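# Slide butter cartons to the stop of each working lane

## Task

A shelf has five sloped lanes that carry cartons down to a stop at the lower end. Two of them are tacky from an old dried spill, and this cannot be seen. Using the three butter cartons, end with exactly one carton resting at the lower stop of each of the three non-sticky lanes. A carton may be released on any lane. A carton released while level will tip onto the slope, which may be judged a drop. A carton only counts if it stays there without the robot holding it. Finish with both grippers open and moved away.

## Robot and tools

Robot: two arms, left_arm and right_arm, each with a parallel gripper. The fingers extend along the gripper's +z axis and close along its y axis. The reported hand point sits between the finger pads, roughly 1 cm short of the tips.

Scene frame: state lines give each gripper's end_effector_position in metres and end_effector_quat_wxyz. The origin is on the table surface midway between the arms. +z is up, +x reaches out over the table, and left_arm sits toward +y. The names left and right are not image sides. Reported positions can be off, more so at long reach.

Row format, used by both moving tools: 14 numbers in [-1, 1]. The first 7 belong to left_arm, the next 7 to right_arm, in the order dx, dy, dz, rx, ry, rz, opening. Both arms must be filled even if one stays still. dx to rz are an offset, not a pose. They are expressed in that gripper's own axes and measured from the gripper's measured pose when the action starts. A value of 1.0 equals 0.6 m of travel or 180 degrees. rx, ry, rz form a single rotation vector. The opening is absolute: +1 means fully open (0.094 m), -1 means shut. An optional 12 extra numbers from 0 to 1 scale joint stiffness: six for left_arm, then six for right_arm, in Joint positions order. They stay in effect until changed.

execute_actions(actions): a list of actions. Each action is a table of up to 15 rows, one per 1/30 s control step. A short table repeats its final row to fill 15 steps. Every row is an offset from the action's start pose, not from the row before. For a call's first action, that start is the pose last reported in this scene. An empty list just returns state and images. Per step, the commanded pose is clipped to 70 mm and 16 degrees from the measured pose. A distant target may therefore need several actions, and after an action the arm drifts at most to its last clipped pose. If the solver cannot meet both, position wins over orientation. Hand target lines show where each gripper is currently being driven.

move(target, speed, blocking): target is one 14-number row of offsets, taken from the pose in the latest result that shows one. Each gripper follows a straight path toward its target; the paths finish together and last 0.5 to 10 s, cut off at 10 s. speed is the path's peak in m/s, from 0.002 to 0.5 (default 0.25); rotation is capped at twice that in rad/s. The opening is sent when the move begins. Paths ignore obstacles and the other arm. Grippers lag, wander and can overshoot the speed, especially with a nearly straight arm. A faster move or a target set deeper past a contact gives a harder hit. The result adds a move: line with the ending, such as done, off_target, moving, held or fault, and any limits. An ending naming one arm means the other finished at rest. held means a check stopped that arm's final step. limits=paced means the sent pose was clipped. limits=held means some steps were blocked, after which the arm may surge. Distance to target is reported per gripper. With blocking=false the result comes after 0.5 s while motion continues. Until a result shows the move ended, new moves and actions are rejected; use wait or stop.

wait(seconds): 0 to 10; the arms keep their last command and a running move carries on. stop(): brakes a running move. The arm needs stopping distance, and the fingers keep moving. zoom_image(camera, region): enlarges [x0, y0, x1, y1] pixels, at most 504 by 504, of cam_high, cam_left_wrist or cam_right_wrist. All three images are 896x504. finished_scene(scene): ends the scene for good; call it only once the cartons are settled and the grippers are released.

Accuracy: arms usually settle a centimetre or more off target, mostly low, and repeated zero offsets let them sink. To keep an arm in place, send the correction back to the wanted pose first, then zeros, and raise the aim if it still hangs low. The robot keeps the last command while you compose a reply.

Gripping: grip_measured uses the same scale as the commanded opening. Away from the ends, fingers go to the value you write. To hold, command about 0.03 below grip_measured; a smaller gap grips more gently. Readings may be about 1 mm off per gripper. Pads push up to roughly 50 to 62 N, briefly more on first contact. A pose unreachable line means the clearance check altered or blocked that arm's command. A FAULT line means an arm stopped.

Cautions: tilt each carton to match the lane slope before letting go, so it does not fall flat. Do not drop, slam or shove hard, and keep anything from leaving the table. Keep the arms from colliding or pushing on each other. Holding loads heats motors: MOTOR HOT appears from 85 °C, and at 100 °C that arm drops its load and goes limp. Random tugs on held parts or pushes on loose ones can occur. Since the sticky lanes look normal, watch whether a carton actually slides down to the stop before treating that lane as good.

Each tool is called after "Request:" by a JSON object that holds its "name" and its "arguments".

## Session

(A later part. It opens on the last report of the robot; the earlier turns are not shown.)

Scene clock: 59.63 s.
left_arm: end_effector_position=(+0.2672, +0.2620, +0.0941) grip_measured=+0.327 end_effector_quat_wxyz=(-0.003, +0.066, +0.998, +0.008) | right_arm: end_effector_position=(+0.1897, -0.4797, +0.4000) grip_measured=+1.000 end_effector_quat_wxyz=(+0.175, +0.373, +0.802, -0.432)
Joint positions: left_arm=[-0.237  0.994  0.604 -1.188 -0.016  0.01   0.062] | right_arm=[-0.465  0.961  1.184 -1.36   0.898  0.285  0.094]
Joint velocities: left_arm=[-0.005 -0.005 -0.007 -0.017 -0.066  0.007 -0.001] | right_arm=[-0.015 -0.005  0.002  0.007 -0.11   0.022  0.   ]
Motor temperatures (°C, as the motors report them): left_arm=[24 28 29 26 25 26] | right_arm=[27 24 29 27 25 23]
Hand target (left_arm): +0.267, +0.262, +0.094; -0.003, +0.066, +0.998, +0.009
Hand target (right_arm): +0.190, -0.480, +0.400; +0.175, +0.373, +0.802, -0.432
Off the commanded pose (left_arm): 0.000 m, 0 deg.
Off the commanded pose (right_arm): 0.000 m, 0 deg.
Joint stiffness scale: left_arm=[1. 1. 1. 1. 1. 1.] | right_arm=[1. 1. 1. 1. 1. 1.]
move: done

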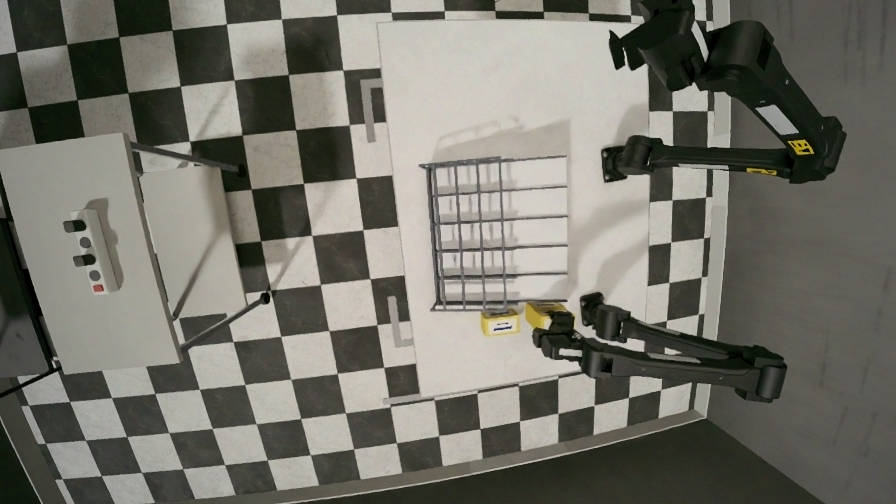

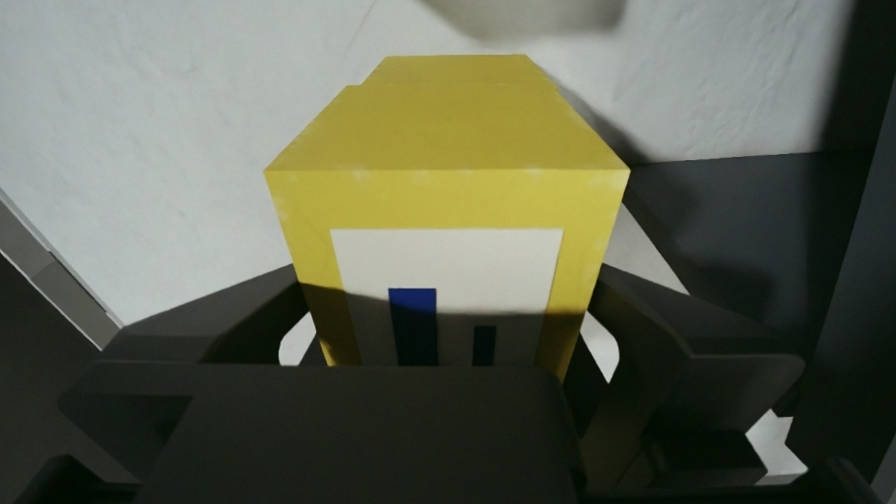

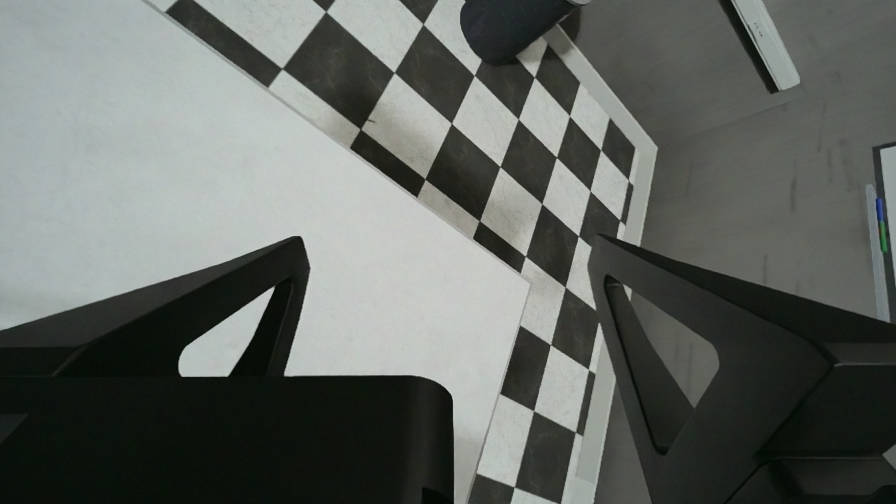

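Request:
{"name": "move", "arguments": {"target": [0,0,-0.33,0,0,-0.042,0.28,0.01,0.375,0.203,-0.404,-0.315,0.03,1], "speed": 0.2}}

Scene clock: 73.50 s.
left_arm: end_effector_position=(+0.2608, +0.2628, +0.2590) grip_measured=+0.327 end_effector_quat_wxyz=(+0.001, +0.005, +1.000, +0.008) | right_arm: end_effector_position=(+0.3497, -0.4910, +0.1893) grip_measured=+1.000 end_effector_quat_wxyz=(+0.694, +0.001, +0.720, +0.011)
Joint positions: left_arm=[-0.237  0.893  0.989 -1.666 -0.016 -0.112  0.062] | right_arm=[-0.929  1.461  0.495  0.911 -0.85  -0.025  0.094]
Joint velocities: left_arm=[-0.015 -0.005  0.012  0.007  0.022 -0.022 -0.001] | right_arm=[-0.005 -0.015 -0.007 -0.012  0.022  0.007  0.   ]
Motor temperatures (°C, as the motors report them): left_arm=[24 27 31 26 25 26] | right_arm=[27 24 30 27 25 23]
Hand target (left_arm): +0.269, +0.260, +0.291; +0.036, +0.001, +0.999, +0.003
Hand target (right_arm): +0.350, -0.500, +0.199; +0.702, +0.000, +0.712, +0.002
Off the commanded pose (left_arm): 0.034 m, 1 deg.
Off the commanded pose (right_arm): 0.014 m, 2 deg.
Joint stiffness scale: left_arm=[1. 1. 1. 1. 1. 1.] | right_arm=[1. 1. 1. 1. 1. 1.]
joint sent to its limit (left arm) — the command would take joint 4 (wrist pitch) past its lower limit, so that joint was sent only as far as its limit.
move: off_target (left_arm, right_arm)

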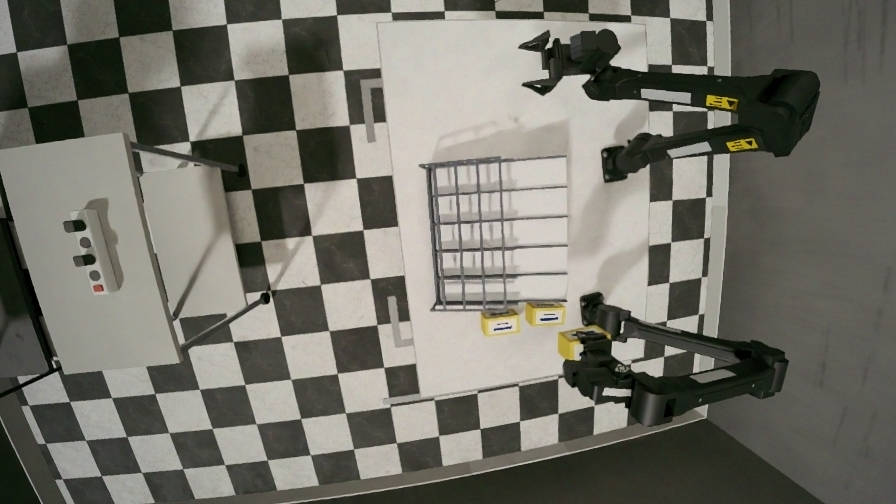

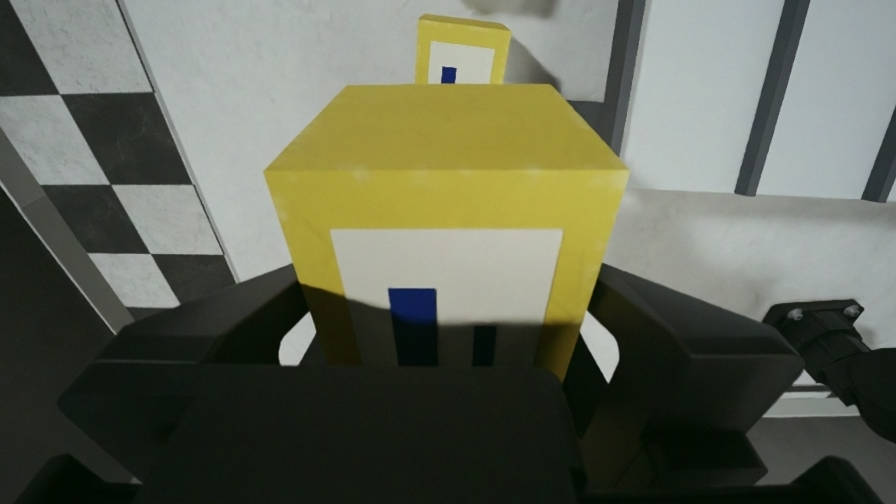

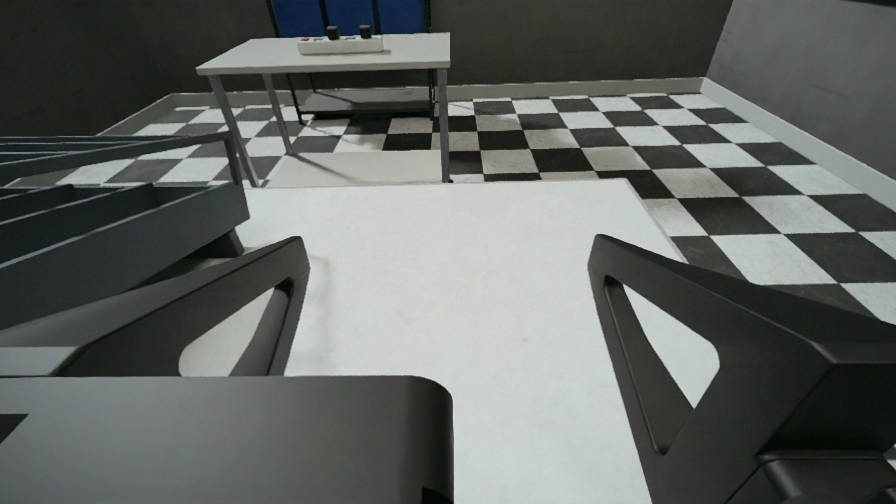

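Request:
{"name": "move", "arguments": {"target": [0,0,0,0,0,0,0.28,-0.183,0.567,-0.083,0,0.5,0,-1]}}

Scene clock: 81.93 s.
left_arm: end_effector_position=(+0.2608, +0.2628, +0.2590) grip_measured=+0.327 end_effector_quat_wxyz=(+0.001, +0.005, +1.000, +0.008) | right_arm: end_effector_position=(+0.2874, -0.1579, +0.2905) grip_measured=-0.988 end_effector_quat_wxyz=(-0.033, -0.004, +0.999, +0.007)
Joint positions: left_arm=[-0.237  0.893  0.989 -1.666 -0.016 -0.112  0.062] | right_arm=[ 0.139  1.284  1.344 -1.691 -0.028  0.222  0.001]
Joint velocities: left_arm=[ 0.005 -0.005 -0.007 -0.012  0.051  0.037  0.   ] | right_arm=[-0.015 -0.005 -0.002 -0.002 -0.007  0.007  0.   ]
Motor temperatures (°C, as the motors report them): left_arm=[24 27 32 26 25 26] | right_arm=[27 24 30 27 25 23]
Hand target (left_arm): +0.261, +0.263, +0.259; +0.001, +0.005, +1.000, +0.008
Hand target (right_arm): +0.296, -0.154, +0.307; -0.017, -0.001, +1.000, +0.011
Off the commanded pose (left_arm): 0.000 m, 0 deg.
Off the commanded pose (right_arm): 0.021 m, 2 deg.
Joint stiffness scale: left_arm=[1. 1. 1. 1. 1. 1.] | right_arm=[1. 1. 1. 1. 1. 1.]
move: off_target (right_arm)

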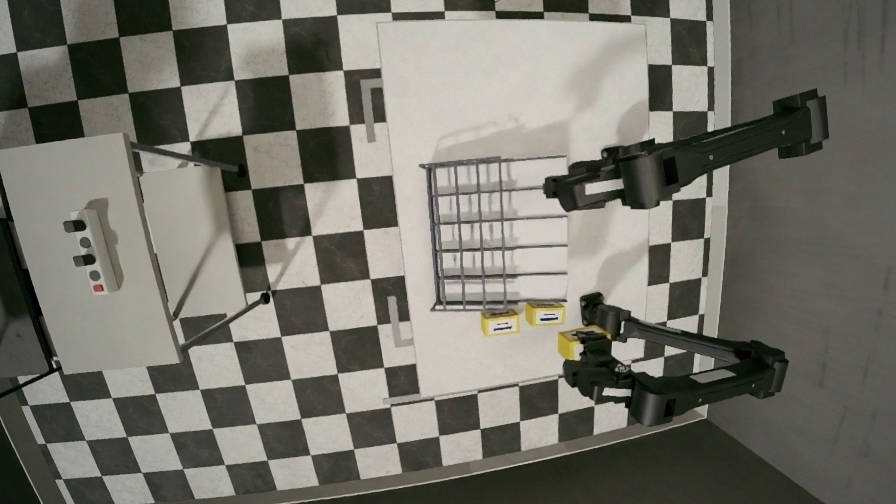

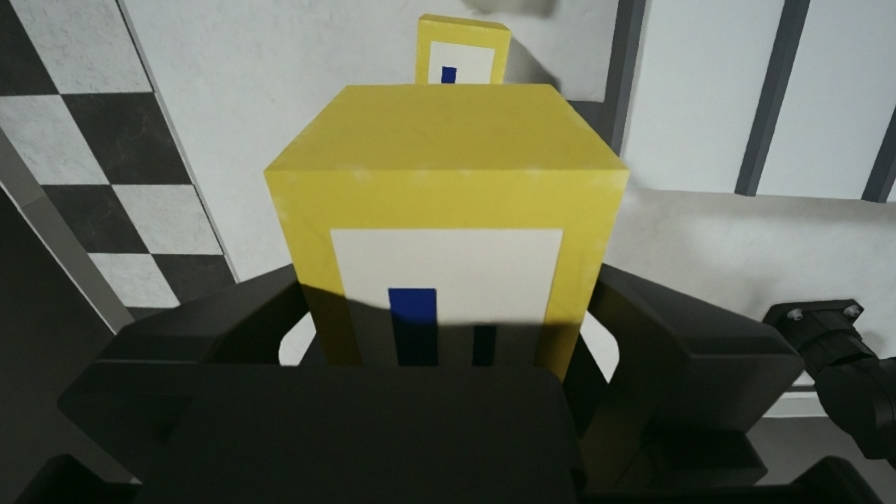

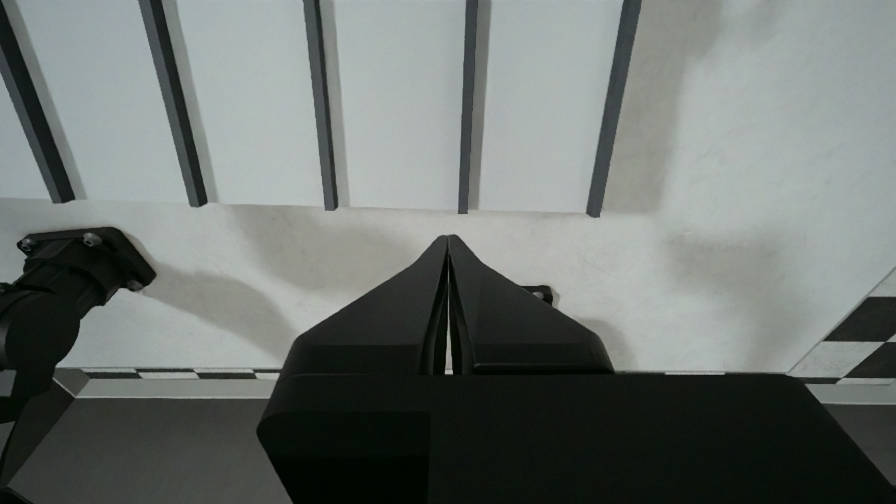

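Request:
{"name": "move", "arguments": {"target": [0,0,0,0,0,0,0.28,-0.02,0.058,0.0,0,0,0,-1]}}

Request:
{"name": "move", "arguments": {"target": [0,0,0,0,0,0,0.28,0,0,0.3,0,0,0,-1], "speed": 0.05}}

Scene clock: 85.57 s.
left_arm: end_effector_position=(+0.2608, +0.2628, +0.2590) grip_measured=+0.327 end_effector_quat_wxyz=(+0.001, +0.005, +1.000, +0.008) | right_arm: end_effector_position=(+0.2861, -0.1287, +0.2756) grip_measured=-0.988 end_effector_quat_wxyz=(-0.055, -0.008, +0.998, +0.000)
Joint positions: left_arm=[-0.237  0.893  0.989 -1.666 -0.016 -0.112  0.062] | right_arm=[ 0.218  1.329  1.344 -1.691 -0.033  0.292  0.001]
Joint velocities: left_arm=[ 0.005  0.005 -0.007 -0.002 -0.051  0.007  0.001] | right_arm=[ 0.005 -0.005  0.012 -0.007  0.037  0.037 -0.   ]
Motor temperatures (°C, as the motors report them): left_arm=[24 27 32 26 25 26] | right_arm=[27 24 31 27 25 23]
Hand target (left_arm): +0.261, +0.263, +0.259; +0.001, +0.005, +1.000, +0.008
Hand target (right_arm): +0.298, -0.123, +0.290; -0.033, -0.004, +0.999, +0.007
Off the commanded pose (left_arm): 0.000 m, 0 deg.
Off the commanded pose (right_arm): 0.020 m, 3 deg.
Joint stiffness scale: left_arm=[1. 1. 1. 1. 1. 1.] | right_arm=[1. 1. 1. 1. 1. 1.]
move: off_target (right_arm)

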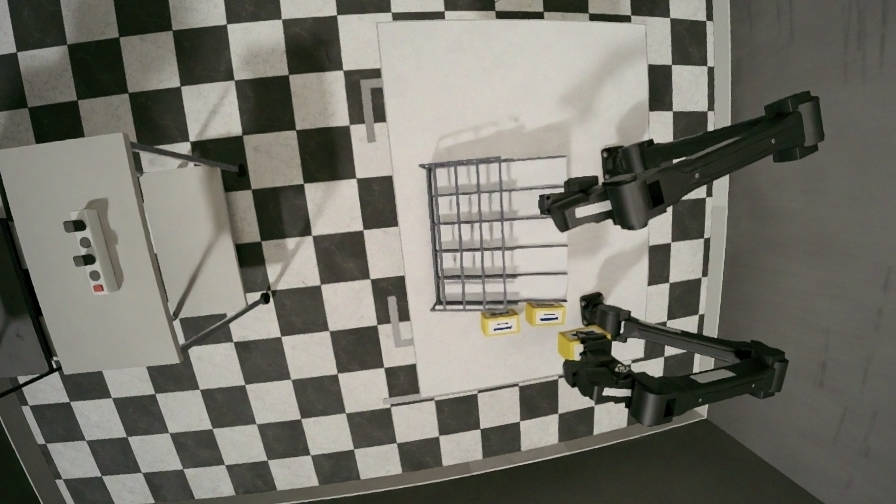

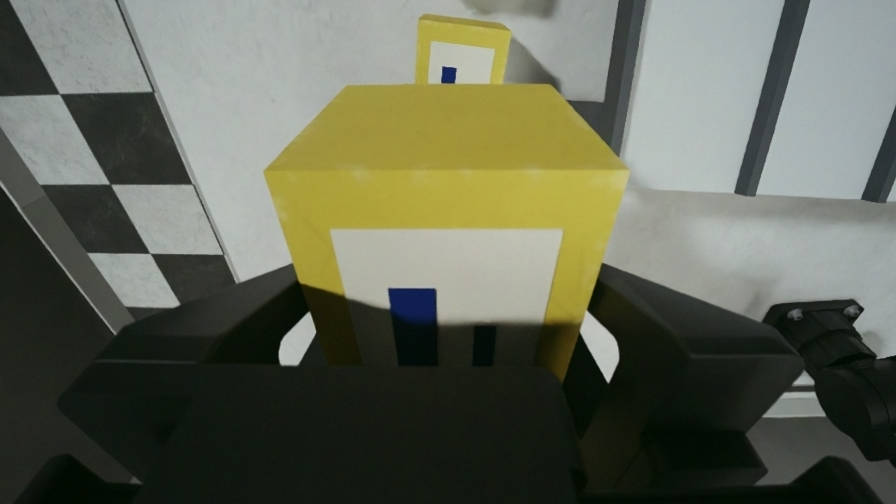

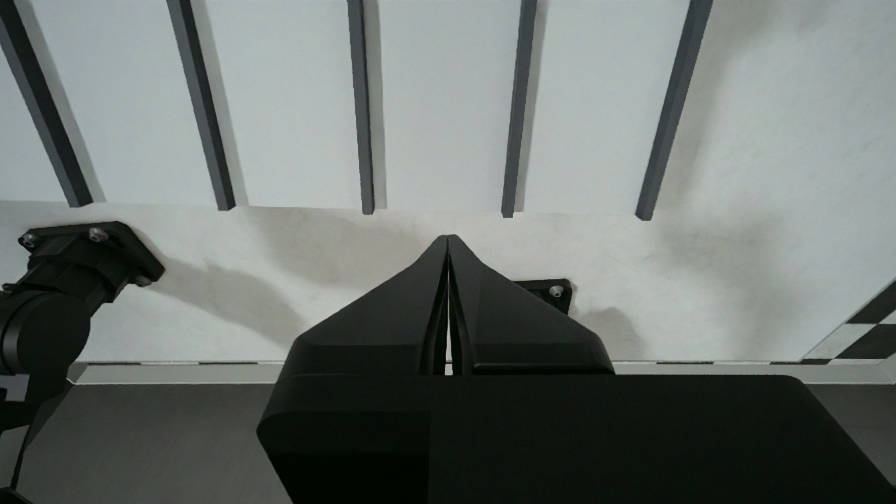

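Scene clock: 89.43 s.
left_arm: end_effector_position=(+0.2608, +0.2628, +0.2590) grip_measured=+0.327 end_effector_quat_wxyz=(+0.001, +0.005, +1.000, +0.008) | right_arm: end_effector_position=(+0.2996, -0.1247, +0.1479) grip_measured=-0.988 end_effector_quat_wxyz=(+0.015, -0.007, +1.000, +0.021)
Joint positions: left_arm=[-0.237  0.893  0.989 -1.666 -0.016 -0.112  0.062] | right_arm=[ 0.218  1.323  1.001 -1.207 -0.031  0.297  0.001]
Joint velocities: left_arm=[-0.015 -0.005 -0.002  0.002  0.066 -0.022  0.   ] | right_arm=[ 0.005 -0.005 -0.002 -0.002  0.081 -0.037 -0.001]
Motor temperatures (°C, as the motors report them): left_arm=[24 27 31 26 25 26] | right_arm=[27 24 30 27 25 23]
Hand target (left_arm): +0.261, +0.263, +0.259; +0.001, +0.005, +1.000, +0.008
Hand target (right_arm): +0.266, -0.130, +0.102; -0.055, -0.008, +0.998, -0.001
Off the commanded pose (left_arm): 0.000 m, 0 deg.
Off the commanded pose (right_arm): 0.061 m, 8 deg.
Joint stiffness scale: left_arm=[1. 1. 1. 1. 1. 1.] | right_arm=[1. 1. 1. 1. 1. 1.]
move: off_target (right_arm)

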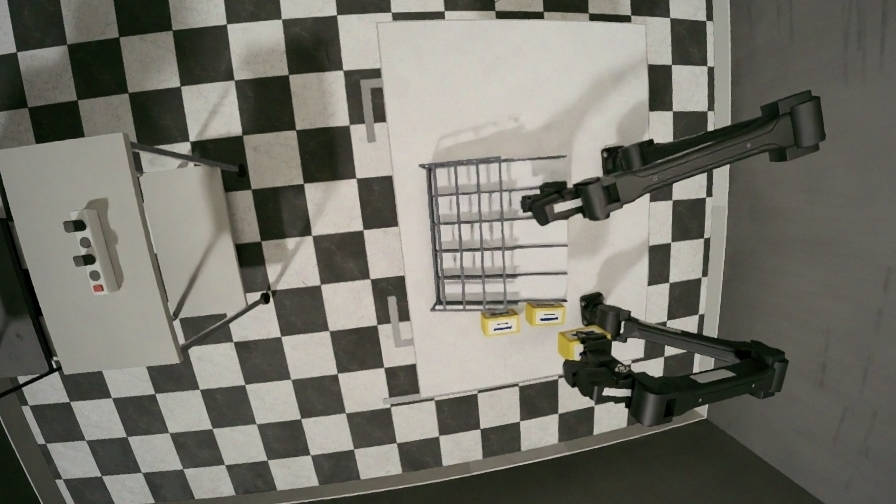

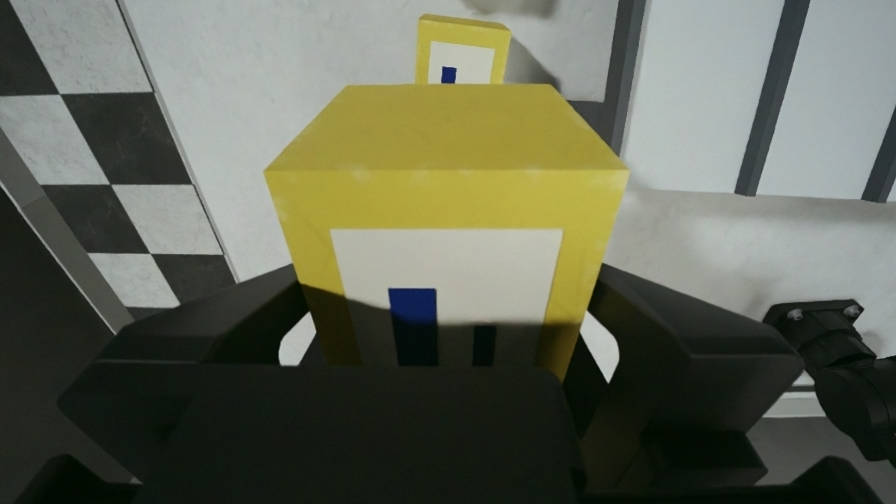

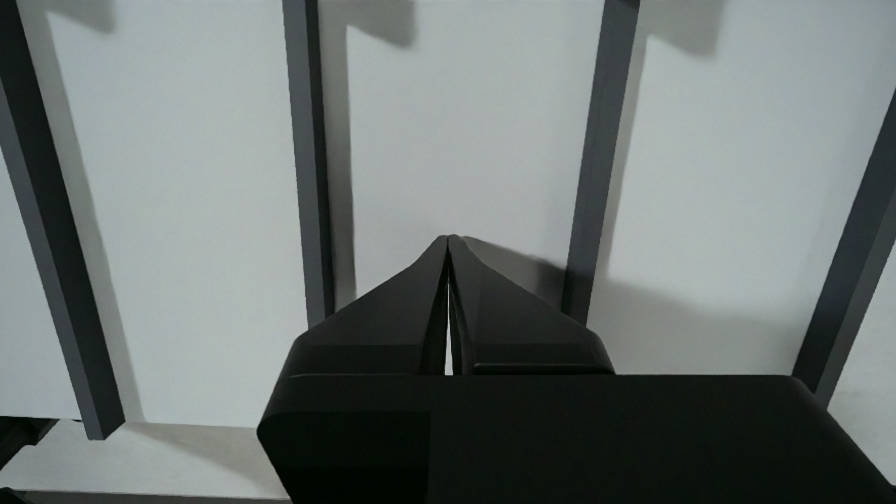

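Request:
{"name": "move", "arguments": {"target": [0,0,0,0,0,0,0.28,-0.12,0,-0.03,0,0,0,-1], "speed": 0.1}}

Request:
{"name": "move", "arguments": {"target": [0,0,0,0,0,0,0.28,0,0,0.1,0,0,0,-1], "speed": 0.04}}

Scene clock: 93.73 s.
left_arm: end_effector_position=(+0.2608, +0.2628, +0.2590) grip_measured=+0.327 end_effector_quat_wxyz=(+0.001, +0.005, +1.000, +0.008) | right_arm: end_effector_position=(+0.3565, -0.1231, +0.1575) grip_measured=-0.988 end_effector_quat_wxyz=(+0.006, -0.007, +1.000, +0.018)
Joint positions: left_arm=[-0.237  0.893  0.989 -1.666 -0.016 -0.112  0.062] | right_arm=[ 0.18   1.47   1.176 -1.255 -0.031  0.259  0.001]
Joint velocities: left_arm=[ 0.005 -0.015 -0.002  0.012 -0.037 -0.022 -0.   ] | right_arm=[-0.015  0.005 -0.002 -0.022 -0.095  0.022  0.   ]
Motor temperatures (°C, as the motors report them): left_arm=[24 27 31 26 25 26] | right_arm=[27 24 30 27 25 23]
Hand target (left_arm): +0.261, +0.263, +0.259; +0.001, +0.005, +1.000, +0.008
Hand target (right_arm): +0.370, -0.124, +0.168; +0.016, -0.007, +1.000, +0.021
Off the commanded pose (left_arm): 0.000 m, 0 deg.
Off the commanded pose (right_arm): 0.018 m, 1 deg.
Joint stiffness scale: left_arm=[1. 1. 1. 1. 1. 1.] | right_arm=[1. 1. 1. 1. 1. 1.]
move: off_target (right_arm)

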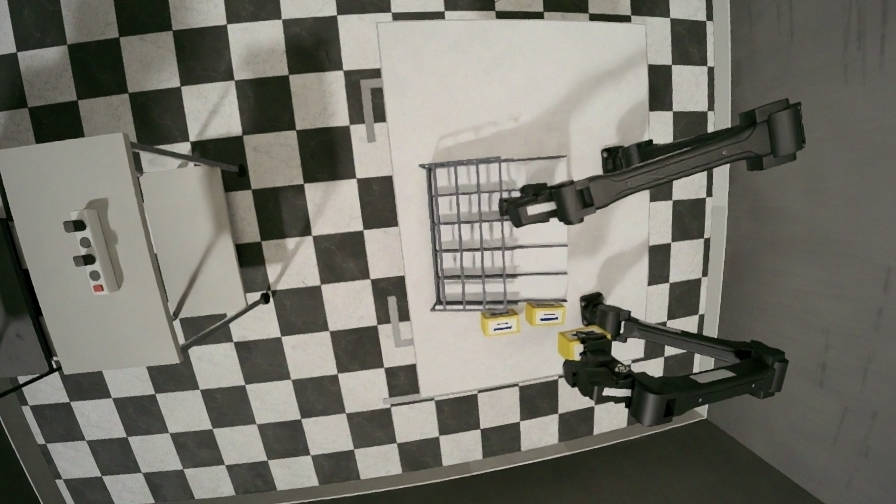

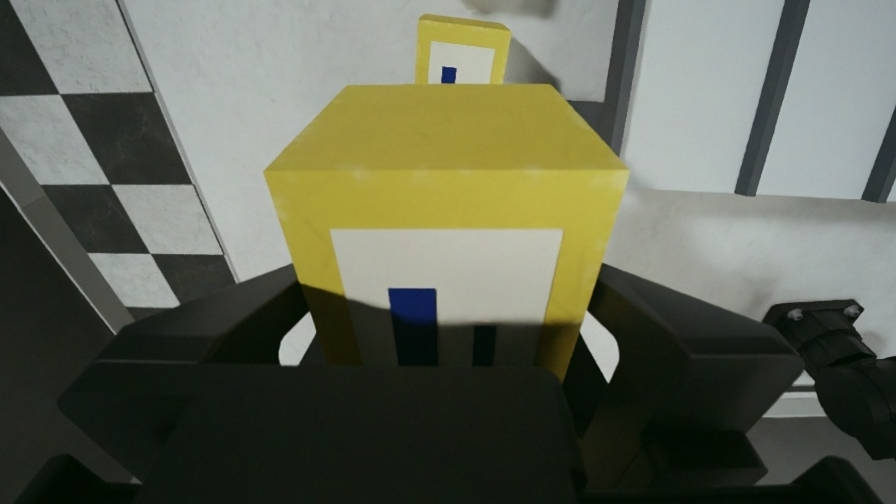

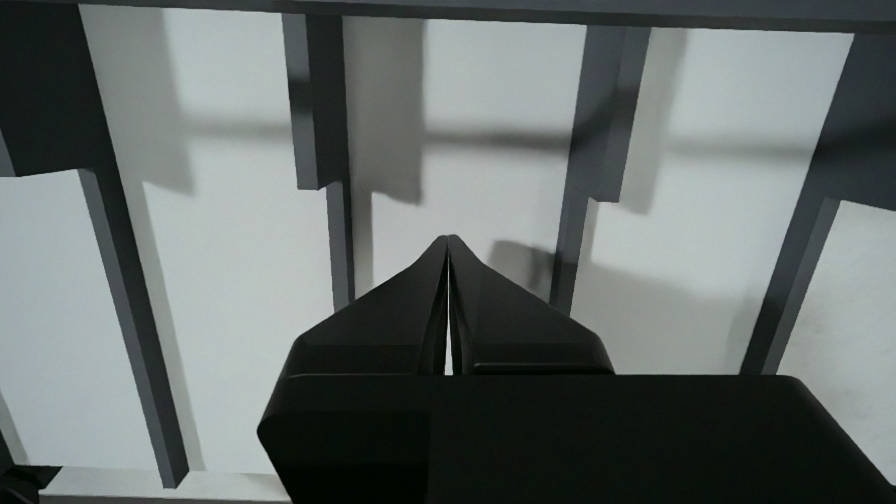

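Scene clock: 95.50 s.
left_arm: end_effector_position=(+0.2608, +0.2628, +0.2590) grip_measured=+0.327 end_effector_quat_wxyz=(+0.001, +0.005, +1.000, +0.008) | right_arm: end_effector_position=(+0.3708, -0.1191, +0.1301) grip_measured=-0.988 end_effector_quat_wxyz=(+0.045, -0.007, +0.999, +0.028)
Joint positions: left_arm=[-0.237  0.893  0.989 -1.666 -0.016 -0.112  0.062] | right_arm=[ 0.18   1.483  1.11  -1.097 -0.031  0.259  0.001]
Joint velocities: left_arm=[-0.005  0.005  0.007 -0.017 -0.007 -0.007 -0.   ] | right_arm=[-0.005 -0.005  0.007 -0.002 -0.051  0.051 -0.   ]
Motor temperatures (°C, as the motors report them): left_arm=[24 27 31 26 25 26] | right_arm=[27 24 30 27 25 23]
Hand target (left_arm): +0.261, +0.263, +0.259; +0.001, +0.005, +1.000, +0.008
Hand target (right_arm): +0.356, -0.121, +0.099; +0.006, -0.007, +1.000, +0.018
Off the commanded pose (left_arm): 0.000 m, 0 deg.
Off the commanded pose (right_arm): 0.035 m, 5 deg.
Joint stiffness scale: left_arm=[1. 1. 1. 1. 1. 1.] | right_arm=[1. 1. 1. 1. 1. 1.]
move: off_target (right_arm)

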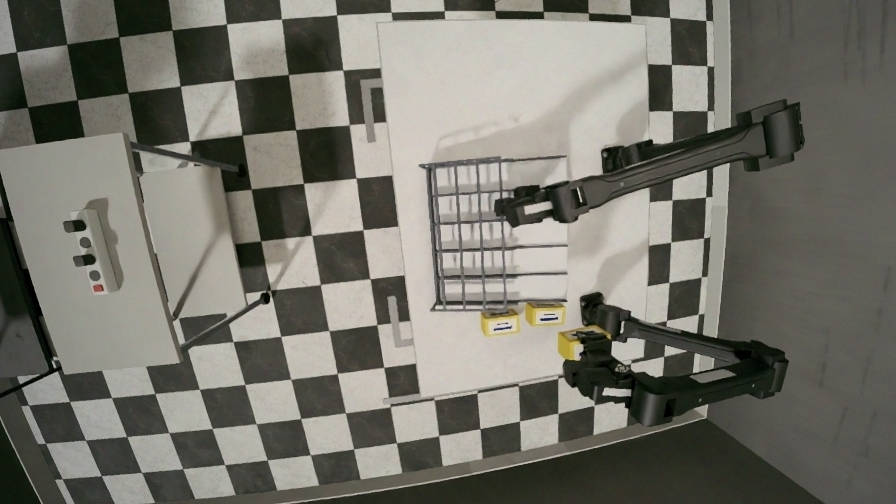

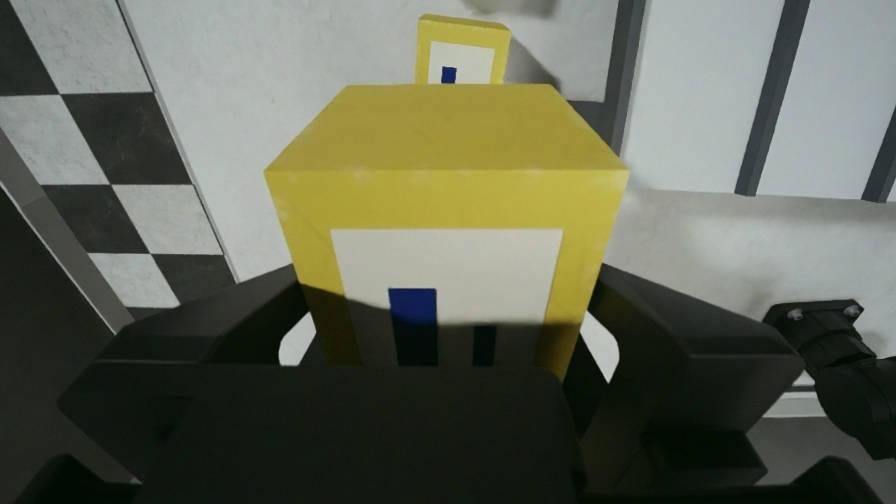

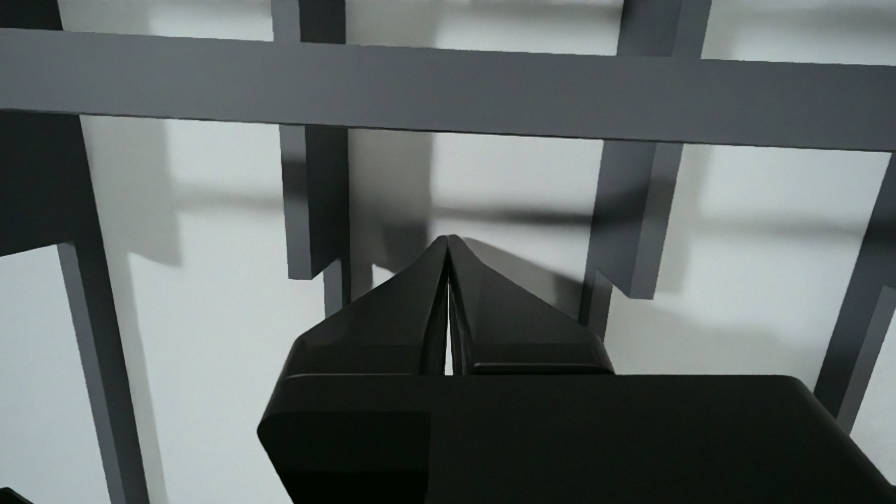

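Request:
{"name": "move", "arguments": {"target": [-0.067,-0.217,0.06,0,0.078,0,0.28,0.1,-0.3,-0.25,0,0,0,-1], "speed": 0.15}}

Scene clock: 101.90 s.
left_arm: end_effector_position=(+0.2799, +0.1442, +0.1970) grip_measured=+0.327 end_effector_quat_wxyz=(-0.155, +0.007, +0.988, +0.024) | right_arm: end_effector_position=(+0.2921, -0.3043, +0.2447) grip_measured=-0.988 end_effector_quat_wxyz=(+0.025, -0.003, +0.999, +0.029)
Joint positions: left_arm=[-0.597  1.269  1.054 -1.657  0.098 -0.453  0.062] | right_arm=[-0.306  1.221  1.17  -1.483 -0.067 -0.219  0.001]
Joint velocities: left_arm=[-0.015 -0.015 -0.017 -0.002 -0.007 -0.066 -0.001] | right_arm=[-0.015 -0.005 -0.012  0.007  0.081 -0.037 -0.001]
Motor temperatures (°C, as the motors report them): left_arm=[24 27 31 26 25 26] | right_arm=[27 24 30 27 25 23]
Hand target (left_arm): +0.298, +0.131, +0.219; -0.121, +0.005, +0.993, +0.006
Hand target (right_arm): +0.301, -0.307, +0.264; +0.045, -0.007, +0.999, +0.025
Off the commanded pose (left_arm): 0.033 m, 4 deg.
Off the commanded pose (right_arm): 0.021 m, 2 deg.
Joint stiffness scale: left_arm=[1. 1. 1. 1. 1. 1.] | right_arm=[1. 1. 1. 1. 1. 1.]
move: off_target (left_arm, right_arm)

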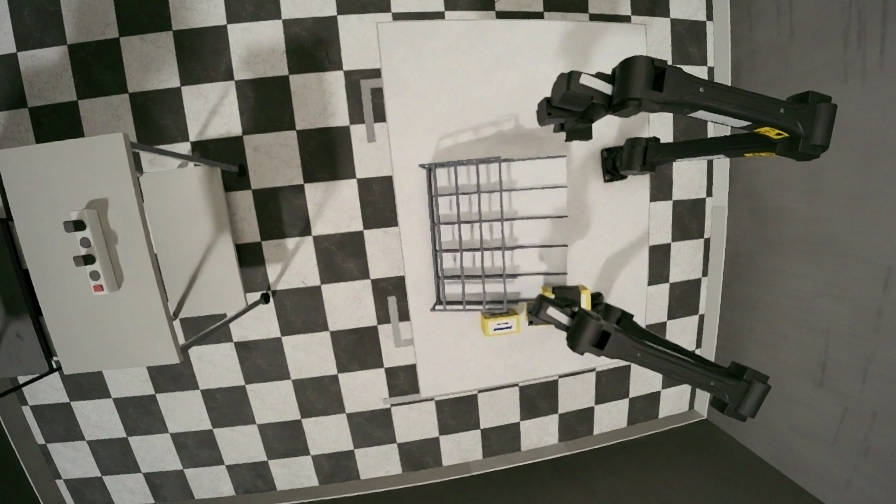

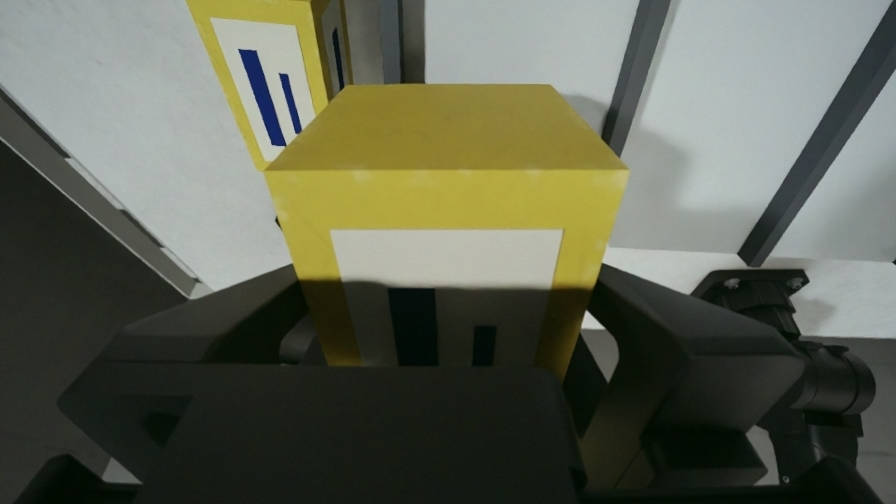

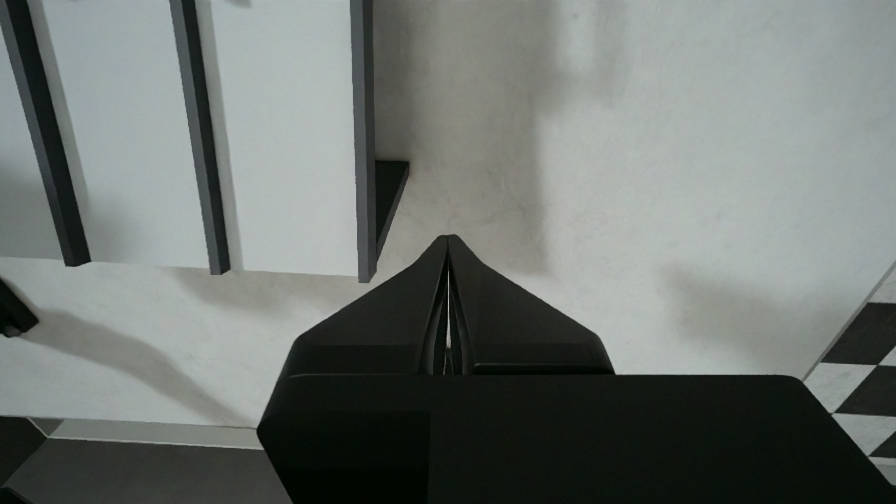

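Request:
{"name": "move", "arguments": {"target": [-0.05,-0.045,-0.02,0,-0.02,0,0.28,0,0,0,0,0,0,-1], "speed": 0.08}}

Scene clock: 105.50 s.
left_arm: end_effector_position=(+0.2895, +0.1322, +0.1766) grip_measured=+0.327 end_effector_quat_wxyz=(-0.159, +0.010, +0.986, +0.041) | right_arm: end_effector_position=(+0.2921, -0.3043, +0.2447) grip_measured=-0.988 end_effector_quat_wxyz=(+0.025, -0.004, +0.999, +0.029)
Joint positions: left_arm=[-0.628  1.336  1.056 -1.612  0.082 -0.481  0.062] | right_arm=[-0.306  1.221  1.17  -1.483 -0.067 -0.221  0.001]
Joint velocities: left_arm=[ 0.005 -0.005  0.022 -0.007 -0.007  0.022  0.   ] | right_arm=[ 0.005 -0.005 -0.007  0.002  0.037 -0.007 -0.   ]
Motor temperatures (°C, as the motors report them): left_arm=[24 27 32 26 25 26] | right_arm=[27 25 30 27 25 23]
Hand target (left_arm): +0.310, +0.117, +0.198; -0.124, +0.008, +0.992, +0.023
Hand target (right_arm): +0.292, -0.304, +0.245; +0.025, -0.003, +0.999, +0.029
Off the commanded pose (left_arm): 0.034 m, 5 deg.
Off the commanded pose (right_arm): 0.000 m, 0 deg.
Joint stiffness scale: left_arm=[1. 1. 1. 1. 1. 1.] | right_arm=[1. 1. 1. 1. 1. 1.]
move: off_target (left_arm)

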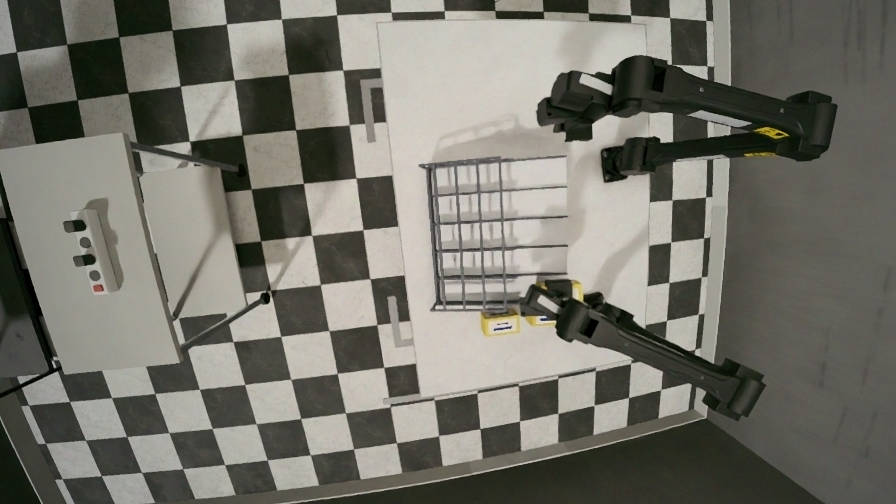

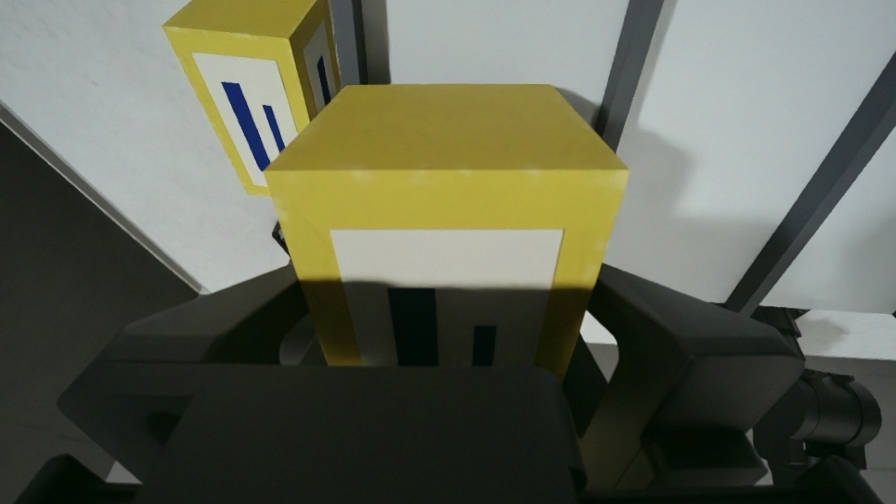

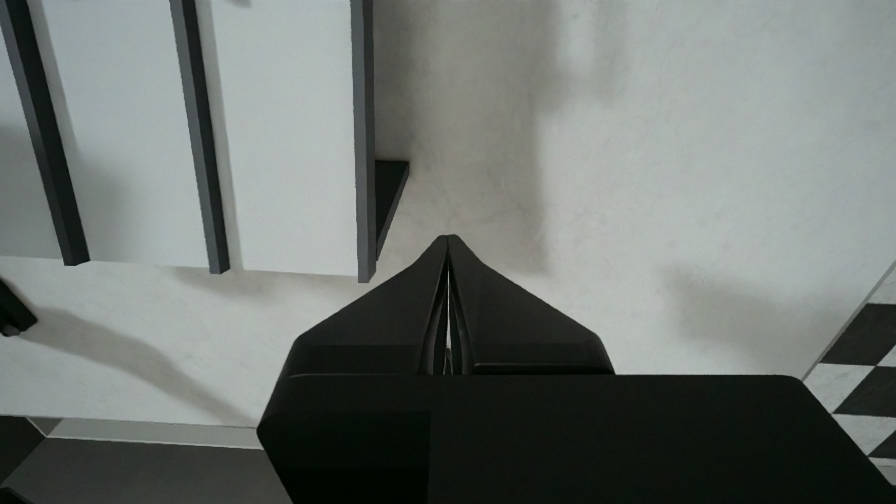

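Request:
{"name": "move", "arguments": {"target": [-0.03,-0.045,-0.074,0,-0.045,0,0.28,0,0,0,0,0,0,-1], "speed": 0.08}}

Scene clock: 110.13 s.
left_arm: end_effector_position=(+0.3011, +0.1167, +0.1917) grip_measured=+0.327 end_effector_quat_wxyz=(-0.120, +0.015, +0.991, +0.056) | right_arm: end_effector_position=(+0.2921, -0.3043, +0.2447) grip_measured=-0.988 end_effector_quat_wxyz=(+0.025, -0.004, +0.999, +0.029)
Joint positions: left_arm=[-0.682  1.336  1.11  -1.609  0.031 -0.533  0.062] | right_arm=[-0.306  1.221  1.17  -1.483 -0.067 -0.221  0.001]
Joint velocities: left_arm=[ 0.005 -0.005  0.002 -0.002 -0.066 -0.081 -0.   ] | right_arm=[ 0.005 -0.005  0.012 -0.017 -0.066  0.037 -0.   ]
Motor temperatures (°C, as the motors report them): left_arm=[24 27 33 26 25 26] | right_arm=[27 25 30 27 25 23]
Hand target (left_arm): +0.319, +0.102, +0.211; -0.089, +0.013, +0.995, +0.039
Hand target (right_arm): +0.292, -0.304, +0.245; +0.025, -0.004, +0.999, +0.029
Off the commanded pose (left_arm): 0.031 m, 4 deg.
Off the commanded pose (right_arm): 0.000 m, 0 deg.
Joint stiffness scale: left_arm=[1. 1. 1. 1. 1. 1.] | right_arm=[1. 1. 1. 1. 1. 1.]
move: off_target (left_arm)

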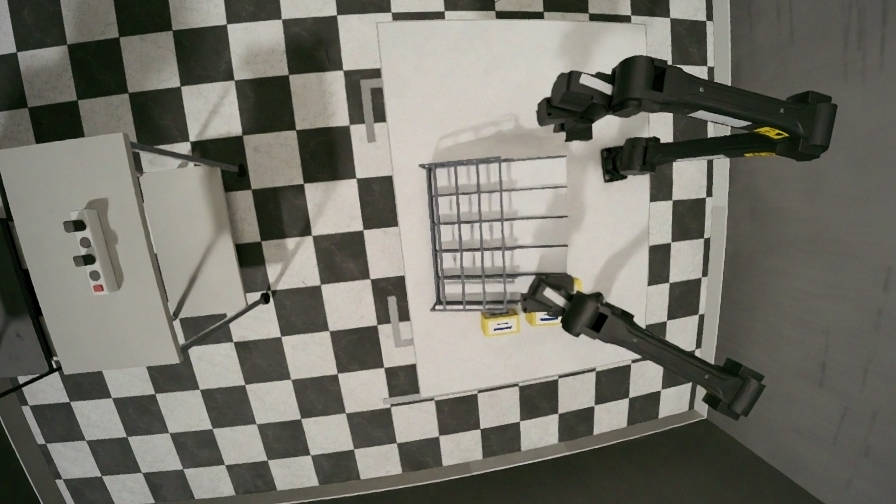

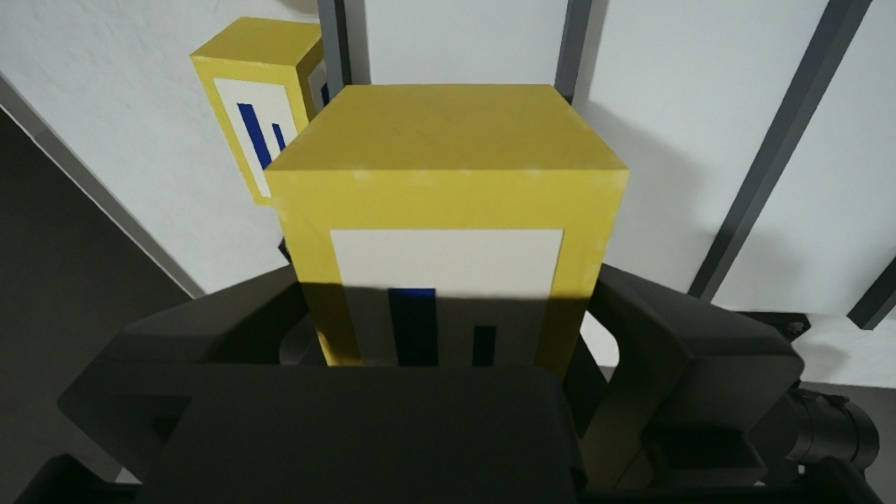

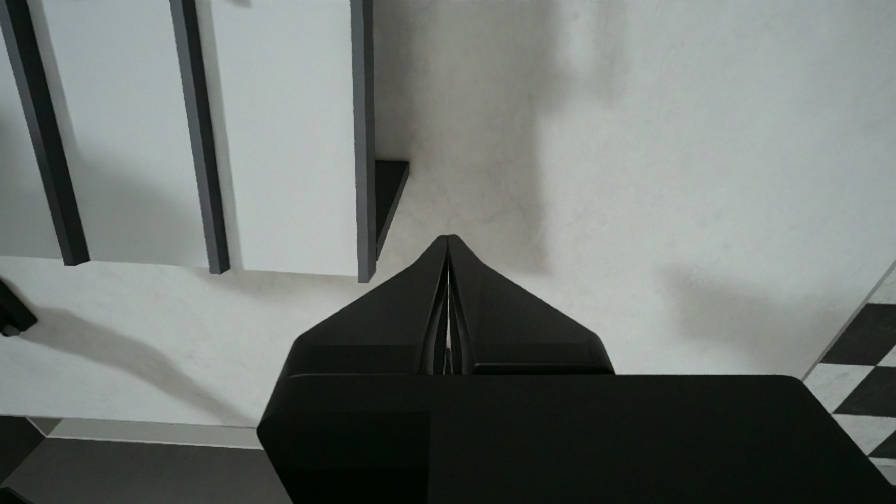

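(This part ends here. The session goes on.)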